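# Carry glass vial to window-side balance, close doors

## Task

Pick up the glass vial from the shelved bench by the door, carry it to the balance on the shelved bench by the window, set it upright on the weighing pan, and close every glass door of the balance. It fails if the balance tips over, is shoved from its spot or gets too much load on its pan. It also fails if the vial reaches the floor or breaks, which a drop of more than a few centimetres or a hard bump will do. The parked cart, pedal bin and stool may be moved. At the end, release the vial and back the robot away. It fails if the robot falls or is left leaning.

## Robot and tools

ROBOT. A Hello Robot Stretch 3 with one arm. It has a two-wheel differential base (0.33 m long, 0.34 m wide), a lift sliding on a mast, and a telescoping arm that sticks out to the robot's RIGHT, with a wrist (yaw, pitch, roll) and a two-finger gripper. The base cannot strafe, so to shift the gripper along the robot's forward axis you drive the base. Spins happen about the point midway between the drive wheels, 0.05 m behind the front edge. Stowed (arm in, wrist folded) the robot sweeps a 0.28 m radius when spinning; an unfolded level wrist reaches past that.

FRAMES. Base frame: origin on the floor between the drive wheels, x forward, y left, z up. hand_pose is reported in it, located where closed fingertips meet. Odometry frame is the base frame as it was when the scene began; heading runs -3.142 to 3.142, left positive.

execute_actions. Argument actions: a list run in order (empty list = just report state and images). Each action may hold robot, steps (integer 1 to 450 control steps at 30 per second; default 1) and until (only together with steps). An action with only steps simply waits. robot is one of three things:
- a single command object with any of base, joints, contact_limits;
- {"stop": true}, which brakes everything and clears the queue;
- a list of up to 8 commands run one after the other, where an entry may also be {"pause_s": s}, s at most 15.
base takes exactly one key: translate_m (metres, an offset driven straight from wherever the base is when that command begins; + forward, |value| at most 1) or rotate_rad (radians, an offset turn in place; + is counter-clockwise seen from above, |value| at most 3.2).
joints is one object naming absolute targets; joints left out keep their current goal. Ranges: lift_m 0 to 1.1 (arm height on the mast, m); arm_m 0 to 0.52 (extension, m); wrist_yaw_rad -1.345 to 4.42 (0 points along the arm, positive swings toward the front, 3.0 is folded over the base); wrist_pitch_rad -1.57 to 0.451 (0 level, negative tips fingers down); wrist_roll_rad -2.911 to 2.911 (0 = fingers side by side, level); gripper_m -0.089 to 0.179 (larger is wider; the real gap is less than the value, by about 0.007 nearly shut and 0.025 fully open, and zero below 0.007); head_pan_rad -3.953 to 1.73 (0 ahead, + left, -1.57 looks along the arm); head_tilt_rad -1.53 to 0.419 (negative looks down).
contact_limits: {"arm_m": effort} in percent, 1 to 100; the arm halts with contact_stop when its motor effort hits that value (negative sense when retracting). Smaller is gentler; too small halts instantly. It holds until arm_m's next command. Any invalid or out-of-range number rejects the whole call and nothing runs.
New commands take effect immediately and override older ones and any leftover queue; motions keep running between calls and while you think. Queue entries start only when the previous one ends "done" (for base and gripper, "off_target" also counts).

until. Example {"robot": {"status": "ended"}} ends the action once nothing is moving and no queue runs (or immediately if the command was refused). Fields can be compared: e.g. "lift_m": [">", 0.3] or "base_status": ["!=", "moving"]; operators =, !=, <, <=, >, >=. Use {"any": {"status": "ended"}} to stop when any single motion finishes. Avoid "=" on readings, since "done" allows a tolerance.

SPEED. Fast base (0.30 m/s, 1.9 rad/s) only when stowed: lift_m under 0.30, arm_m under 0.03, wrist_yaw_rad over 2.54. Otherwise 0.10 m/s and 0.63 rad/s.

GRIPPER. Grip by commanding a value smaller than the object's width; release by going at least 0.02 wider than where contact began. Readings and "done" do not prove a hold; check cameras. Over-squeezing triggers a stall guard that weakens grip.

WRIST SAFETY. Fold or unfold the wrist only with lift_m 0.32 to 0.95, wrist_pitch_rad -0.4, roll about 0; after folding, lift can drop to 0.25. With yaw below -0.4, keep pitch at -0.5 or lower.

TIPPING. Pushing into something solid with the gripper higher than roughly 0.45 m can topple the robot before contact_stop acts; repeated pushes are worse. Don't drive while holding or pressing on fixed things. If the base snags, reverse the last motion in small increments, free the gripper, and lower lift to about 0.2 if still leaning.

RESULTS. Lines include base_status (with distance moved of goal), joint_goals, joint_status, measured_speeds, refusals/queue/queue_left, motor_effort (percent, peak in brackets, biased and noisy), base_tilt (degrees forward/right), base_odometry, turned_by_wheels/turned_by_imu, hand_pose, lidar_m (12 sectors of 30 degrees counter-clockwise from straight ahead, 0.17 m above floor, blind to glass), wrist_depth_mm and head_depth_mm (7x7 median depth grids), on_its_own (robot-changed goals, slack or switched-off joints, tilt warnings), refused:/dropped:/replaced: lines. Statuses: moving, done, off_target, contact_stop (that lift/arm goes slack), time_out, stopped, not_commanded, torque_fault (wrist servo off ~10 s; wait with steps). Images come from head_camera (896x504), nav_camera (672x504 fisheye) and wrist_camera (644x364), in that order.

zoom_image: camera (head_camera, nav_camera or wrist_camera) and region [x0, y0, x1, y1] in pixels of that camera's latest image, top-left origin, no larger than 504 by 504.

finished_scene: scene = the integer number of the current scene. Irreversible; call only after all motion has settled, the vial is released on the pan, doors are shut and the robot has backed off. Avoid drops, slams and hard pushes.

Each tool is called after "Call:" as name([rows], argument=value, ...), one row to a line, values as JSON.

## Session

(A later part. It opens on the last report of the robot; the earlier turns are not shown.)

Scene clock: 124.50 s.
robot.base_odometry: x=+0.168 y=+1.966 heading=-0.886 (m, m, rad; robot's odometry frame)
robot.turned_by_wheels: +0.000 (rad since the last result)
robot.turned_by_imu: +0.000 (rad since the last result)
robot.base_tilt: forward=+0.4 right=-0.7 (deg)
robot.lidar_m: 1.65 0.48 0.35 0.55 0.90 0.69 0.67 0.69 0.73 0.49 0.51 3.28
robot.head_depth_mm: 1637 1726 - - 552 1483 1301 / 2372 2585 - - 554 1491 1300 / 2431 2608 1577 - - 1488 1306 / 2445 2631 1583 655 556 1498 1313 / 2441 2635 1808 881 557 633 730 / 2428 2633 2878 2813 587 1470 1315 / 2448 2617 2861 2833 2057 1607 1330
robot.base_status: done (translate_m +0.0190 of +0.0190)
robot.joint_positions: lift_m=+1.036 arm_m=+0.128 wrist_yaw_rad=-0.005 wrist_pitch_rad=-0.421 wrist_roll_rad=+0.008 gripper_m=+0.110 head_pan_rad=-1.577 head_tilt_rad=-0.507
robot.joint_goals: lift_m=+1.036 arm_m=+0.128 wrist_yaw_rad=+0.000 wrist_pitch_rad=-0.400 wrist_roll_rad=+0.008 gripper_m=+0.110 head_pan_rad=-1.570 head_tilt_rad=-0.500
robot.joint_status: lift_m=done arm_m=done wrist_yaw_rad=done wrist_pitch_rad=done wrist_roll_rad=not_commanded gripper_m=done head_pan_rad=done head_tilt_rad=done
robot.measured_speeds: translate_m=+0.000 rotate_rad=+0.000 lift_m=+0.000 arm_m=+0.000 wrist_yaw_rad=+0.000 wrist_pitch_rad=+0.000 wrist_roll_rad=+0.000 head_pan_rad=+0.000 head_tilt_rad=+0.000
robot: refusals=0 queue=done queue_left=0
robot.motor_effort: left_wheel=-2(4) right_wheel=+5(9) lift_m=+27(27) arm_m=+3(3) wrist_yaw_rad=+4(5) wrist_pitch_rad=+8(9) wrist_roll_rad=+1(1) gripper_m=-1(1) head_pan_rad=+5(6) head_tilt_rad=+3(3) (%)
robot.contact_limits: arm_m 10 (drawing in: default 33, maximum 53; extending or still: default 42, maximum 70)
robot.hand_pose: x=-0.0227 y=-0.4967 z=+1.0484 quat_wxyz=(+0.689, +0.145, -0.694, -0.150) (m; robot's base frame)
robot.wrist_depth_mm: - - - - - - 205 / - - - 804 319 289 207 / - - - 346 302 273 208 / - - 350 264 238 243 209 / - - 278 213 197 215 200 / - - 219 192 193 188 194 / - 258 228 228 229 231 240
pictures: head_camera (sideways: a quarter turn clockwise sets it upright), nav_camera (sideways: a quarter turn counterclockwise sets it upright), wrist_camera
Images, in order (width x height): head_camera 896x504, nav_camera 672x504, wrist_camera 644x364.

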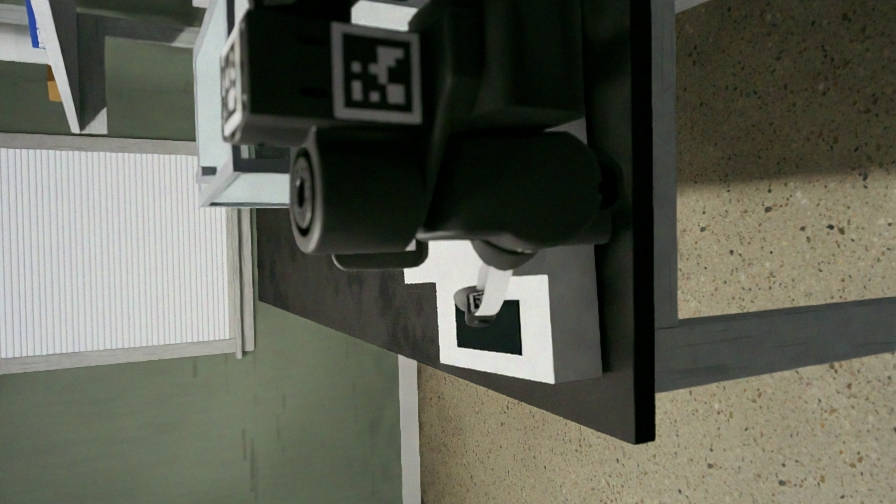

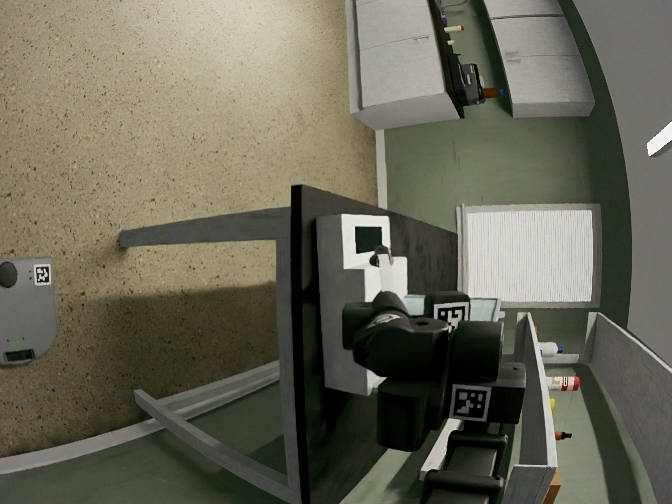

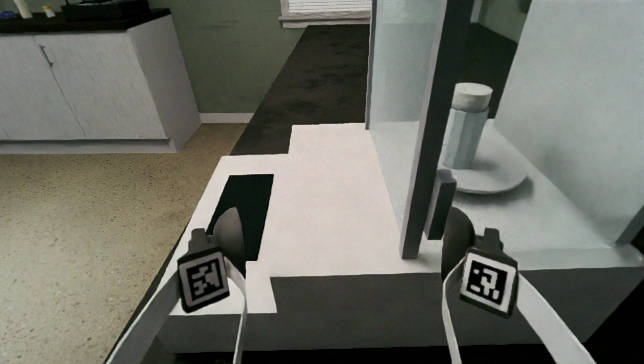

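Call:
execute_actions([
  {"robot":[{"base":{"translate_m":0.003}},{"joints":{"arm_m":0.0}},{"base":{"translate_m":-0.06}}],"steps":450,"until":{"robot":{"status":"ended"}}},
])

Scene clock: 130.10 s.
robot.base_odometry: x=+0.132 y=+2.010 heading=-0.886 (m, m, rad; robot's odometry frame)
robot.turned_by_wheels: +0.000 (rad since the last result)
robot.turned_by_imu: +0.000 (rad since the last result)
robot.base_tilt: forward=+0.3 right=-0.7 (deg)
robot.lidar_m: 1.71 0.48 0.38 0.87 0.87 0.63 0.61 0.63 0.65 0.52 0.51 3.26
robot.head_depth_mm: 1561 1696 1290 - - - - / 2187 2389 593 610 - - - / 2420 2675 1311 618 - - - / 2422 2601 1225 655 556 - 1315 / 2423 2640 1343 640 545 1513 1313 / 2436 2637 2901 712 558 630 730 / 2445 2640 2903 2842 590 1515 1325
robot.base_status: done (translate_m -0.0600 of -0.0600)
robot.joint_positions: lift_m=+1.036 arm_m=+0.001 wrist_yaw_rad=-0.001 wrist_pitch_rad=-0.420 wrist_roll_rad=+0.008 gripper_m=+0.110 head_pan_rad=-1.577 head_tilt_rad=-0.507
robot.joint_goals: lift_m=+1.036 arm_m=+0.000 wrist_yaw_rad=+0.000 wrist_pitch_rad=-0.400 wrist_roll_rad=+0.008 gripper_m=+0.110 head_pan_rad=-1.570 head_tilt_rad=-0.500
robot.joint_status: lift_m=done arm_m=done wrist_yaw_rad=done wrist_pitch_rad=done wrist_roll_rad=not_commanded gripper_m=done head_pan_rad=done head_tilt_rad=done
robot.measured_speeds: translate_m=+0.000 rotate_rad=+0.000 lift_m=+0.000 arm_m=+0.000 wrist_yaw_rad=+0.000 wrist_pitch_rad=+0.000 wrist_roll_rad=+0.000 head_pan_rad=+0.000 head_tilt_rad=+0.000
robot: refusals=0 queue=done queue_left=0
robot.motor_effort: left_wheel=-1(5) right_wheel=+2(11) lift_m=+28(27) arm_m=-6(5) wrist_yaw_rad=+1(7) wrist_pitch_rad=+8(8) wrist_roll_rad=+1(0) gripper_m=+0(2) head_pan_rad=+5(5) head_tilt_rad=+2(3) (%)
robot.hand_pose: x=-0.0218 y=-0.3701 z=+1.0485 quat_wxyz=(+0.689, +0.147, -0.694, -0.149) (m; robot's base frame)
robot.wrist_depth_mm: - - - - - 290 682 / - - - 800 359 656 682 / - - 417 327 331 515 525 / - - 320 304 305 401 413 / - 369 337 337 335 347 336 / - - 425 380 369 305 304 / - - 561 - - - 680
pictures: head_camera (sideways: a quarter turn clockwise sets it upright), nav_camera (sideways: a quarter turn counterclockwise sets it upright), wrist_camera
Images, in order (width x height): head_camera 896x504, nav_camera 672x504, wrist_camera 644x364.

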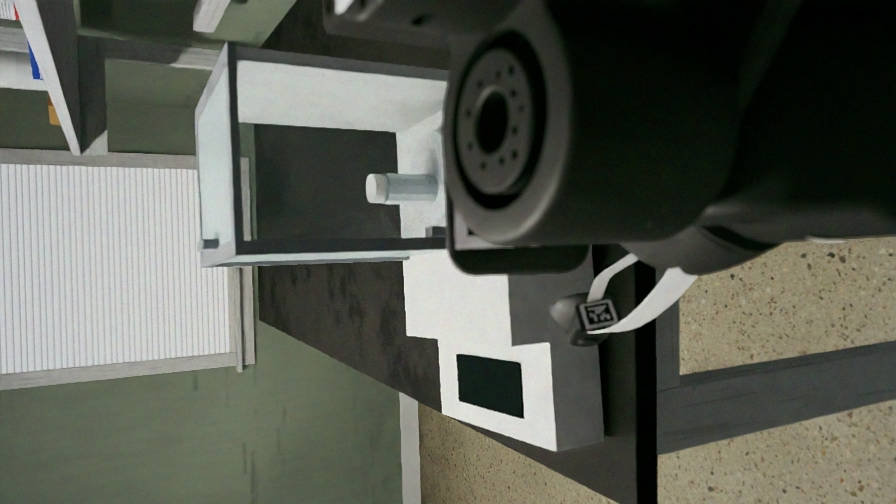

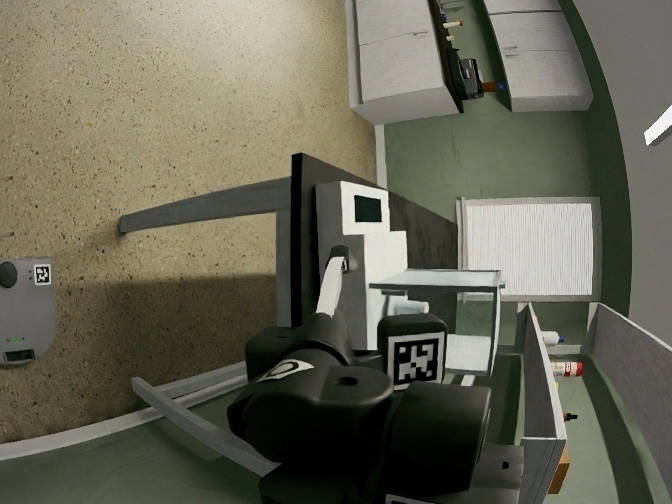

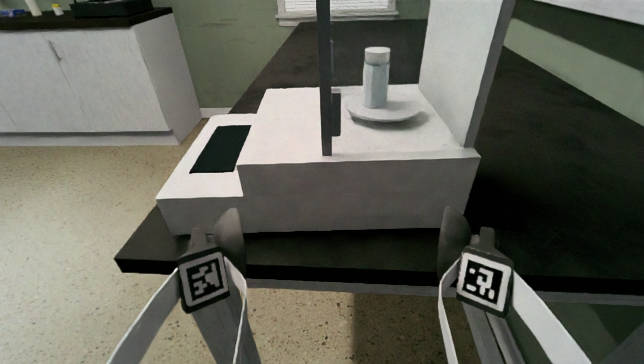

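The door is shut. I'll swing the gripper away for more clearance.

Call:
execute_actions([
  {"robot":{"joints":{"wrist_yaw_rad":1.3,"gripper_m":0.03}},"steps":150,"until":{"robot":{"status":"ended"}}},
])

Call:
finished_scene(scene=2)

Scene clock: 133.40 s.
robot.base_odometry: x=+0.132 y=+2.010 heading=-0.886 (m, m, rad; robot's odometry frame)
robot.turned_by_wheels: +0.000 (rad since the last result)
robot.turned_by_imu: +0.000 (rad since the last result)
robot.base_tilt: forward=+0.3 right=-0.6 (deg)
robot.lidar_m: 1.71 0.47 0.38 0.87 0.87 0.63 0.61 0.64 0.65 0.52 0.50 3.27
robot.head_depth_mm: 1564 1691 1281 - - - - / 2184 2373 593 609 - - - / 2417 2634 1313 617 - - - / 2428 2641 1224 620 554 1539 - / 2433 2626 1335 638 552 1542 - / 2413 2640 2883 710 559 625 - / 2415 2663 2849 2821 681 - -
robot.base_status: done (translate_m -0.0600 of -0.0600)
robot.joint_positions: lift_m=+1.036 arm_m=+0.001 wrist_yaw_rad=+1.297 wrist_pitch_rad=-0.420 wrist_roll_rad=+0.008 gripper_m=+0.030 head_pan_rad=-1.577 head_tilt_rad=-0.507
robot.joint_goals: lift_m=+1.036 arm_m=+0.000 wrist_yaw_rad=+1.300 wrist_pitch_rad=-0.400 wrist_roll_rad=+0.008 gripper_m=+0.030 head_pan_rad=-1.570 head_tilt_rad=-0.500
robot.joint_status: lift_m=done arm_m=done wrist_yaw_rad=done wrist_pitch_rad=done wrist_roll_rad=not_commanded gripper_m=done head_pan_rad=done head_tilt_rad=done
robot.measured_speeds: translate_m=+0.000 rotate_rad=+0.000 lift_m=+0.000 arm_m=+0.000 wrist_yaw_rad=+0.000 wrist_pitch_rad=+0.000 wrist_roll_rad=+0.000 head_pan_rad=+0.000 head_tilt_rad=+0.000
robot: refusals=0 queue=done queue_left=0
robot.motor_effort: left_wheel=-1(1) right_wheel=+2(2) lift_m=+27(27) arm_m=-5(6) wrist_yaw_rad=+2(0) wrist_pitch_rad=+8(9) wrist_roll_rad=+0(1) gripper_m=+0(97) head_pan_rad=+5(5) head_tilt_rad=+3(3) (%)
robot.hand_pose: x=+0.1944 y=-0.2066 z=+1.0485 quat_wxyz=(+0.639, +0.536, -0.464, +0.298) (m; robot's base frame)
robot.wrist_depth_mm: - - - - - - - / - - - - - - - / - - - - - - - / - - - - - - - / - - - - - - - / 981 - - - - - 303 / 780 - - - - - 333
pictures: head_camera (sideways: a quarter turn clockwise sets it upright), nav_camera (sideways: a quarter turn counterclockwise sets it upright), wrist_camera
Images, in order (width x height): head_camera 896x504, nav_camera 672x504, wrist_camera 644x364.

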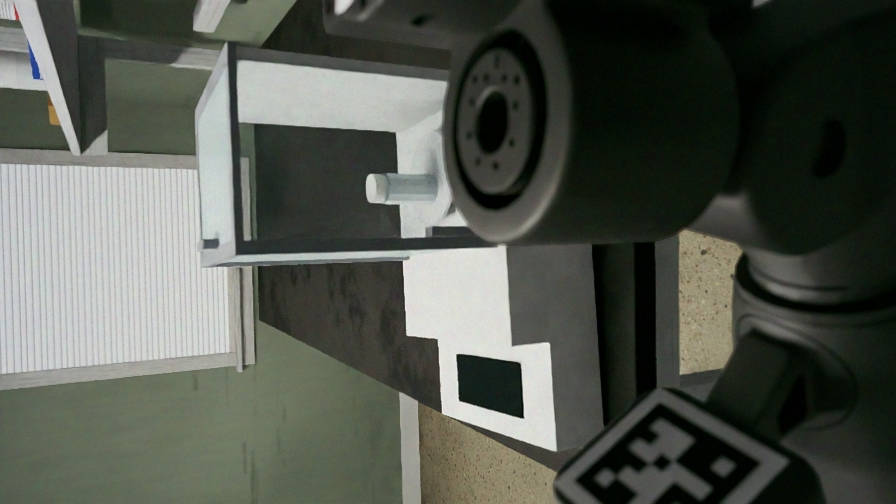

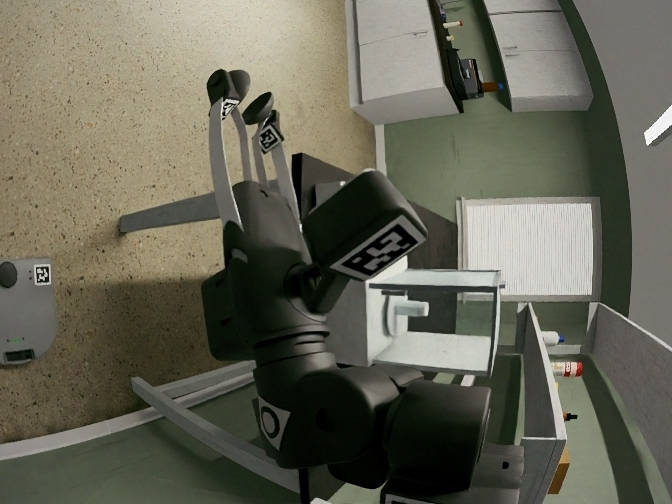

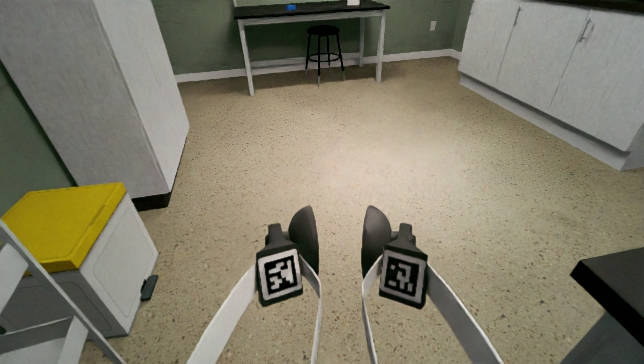

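The scene is finished: the task was done.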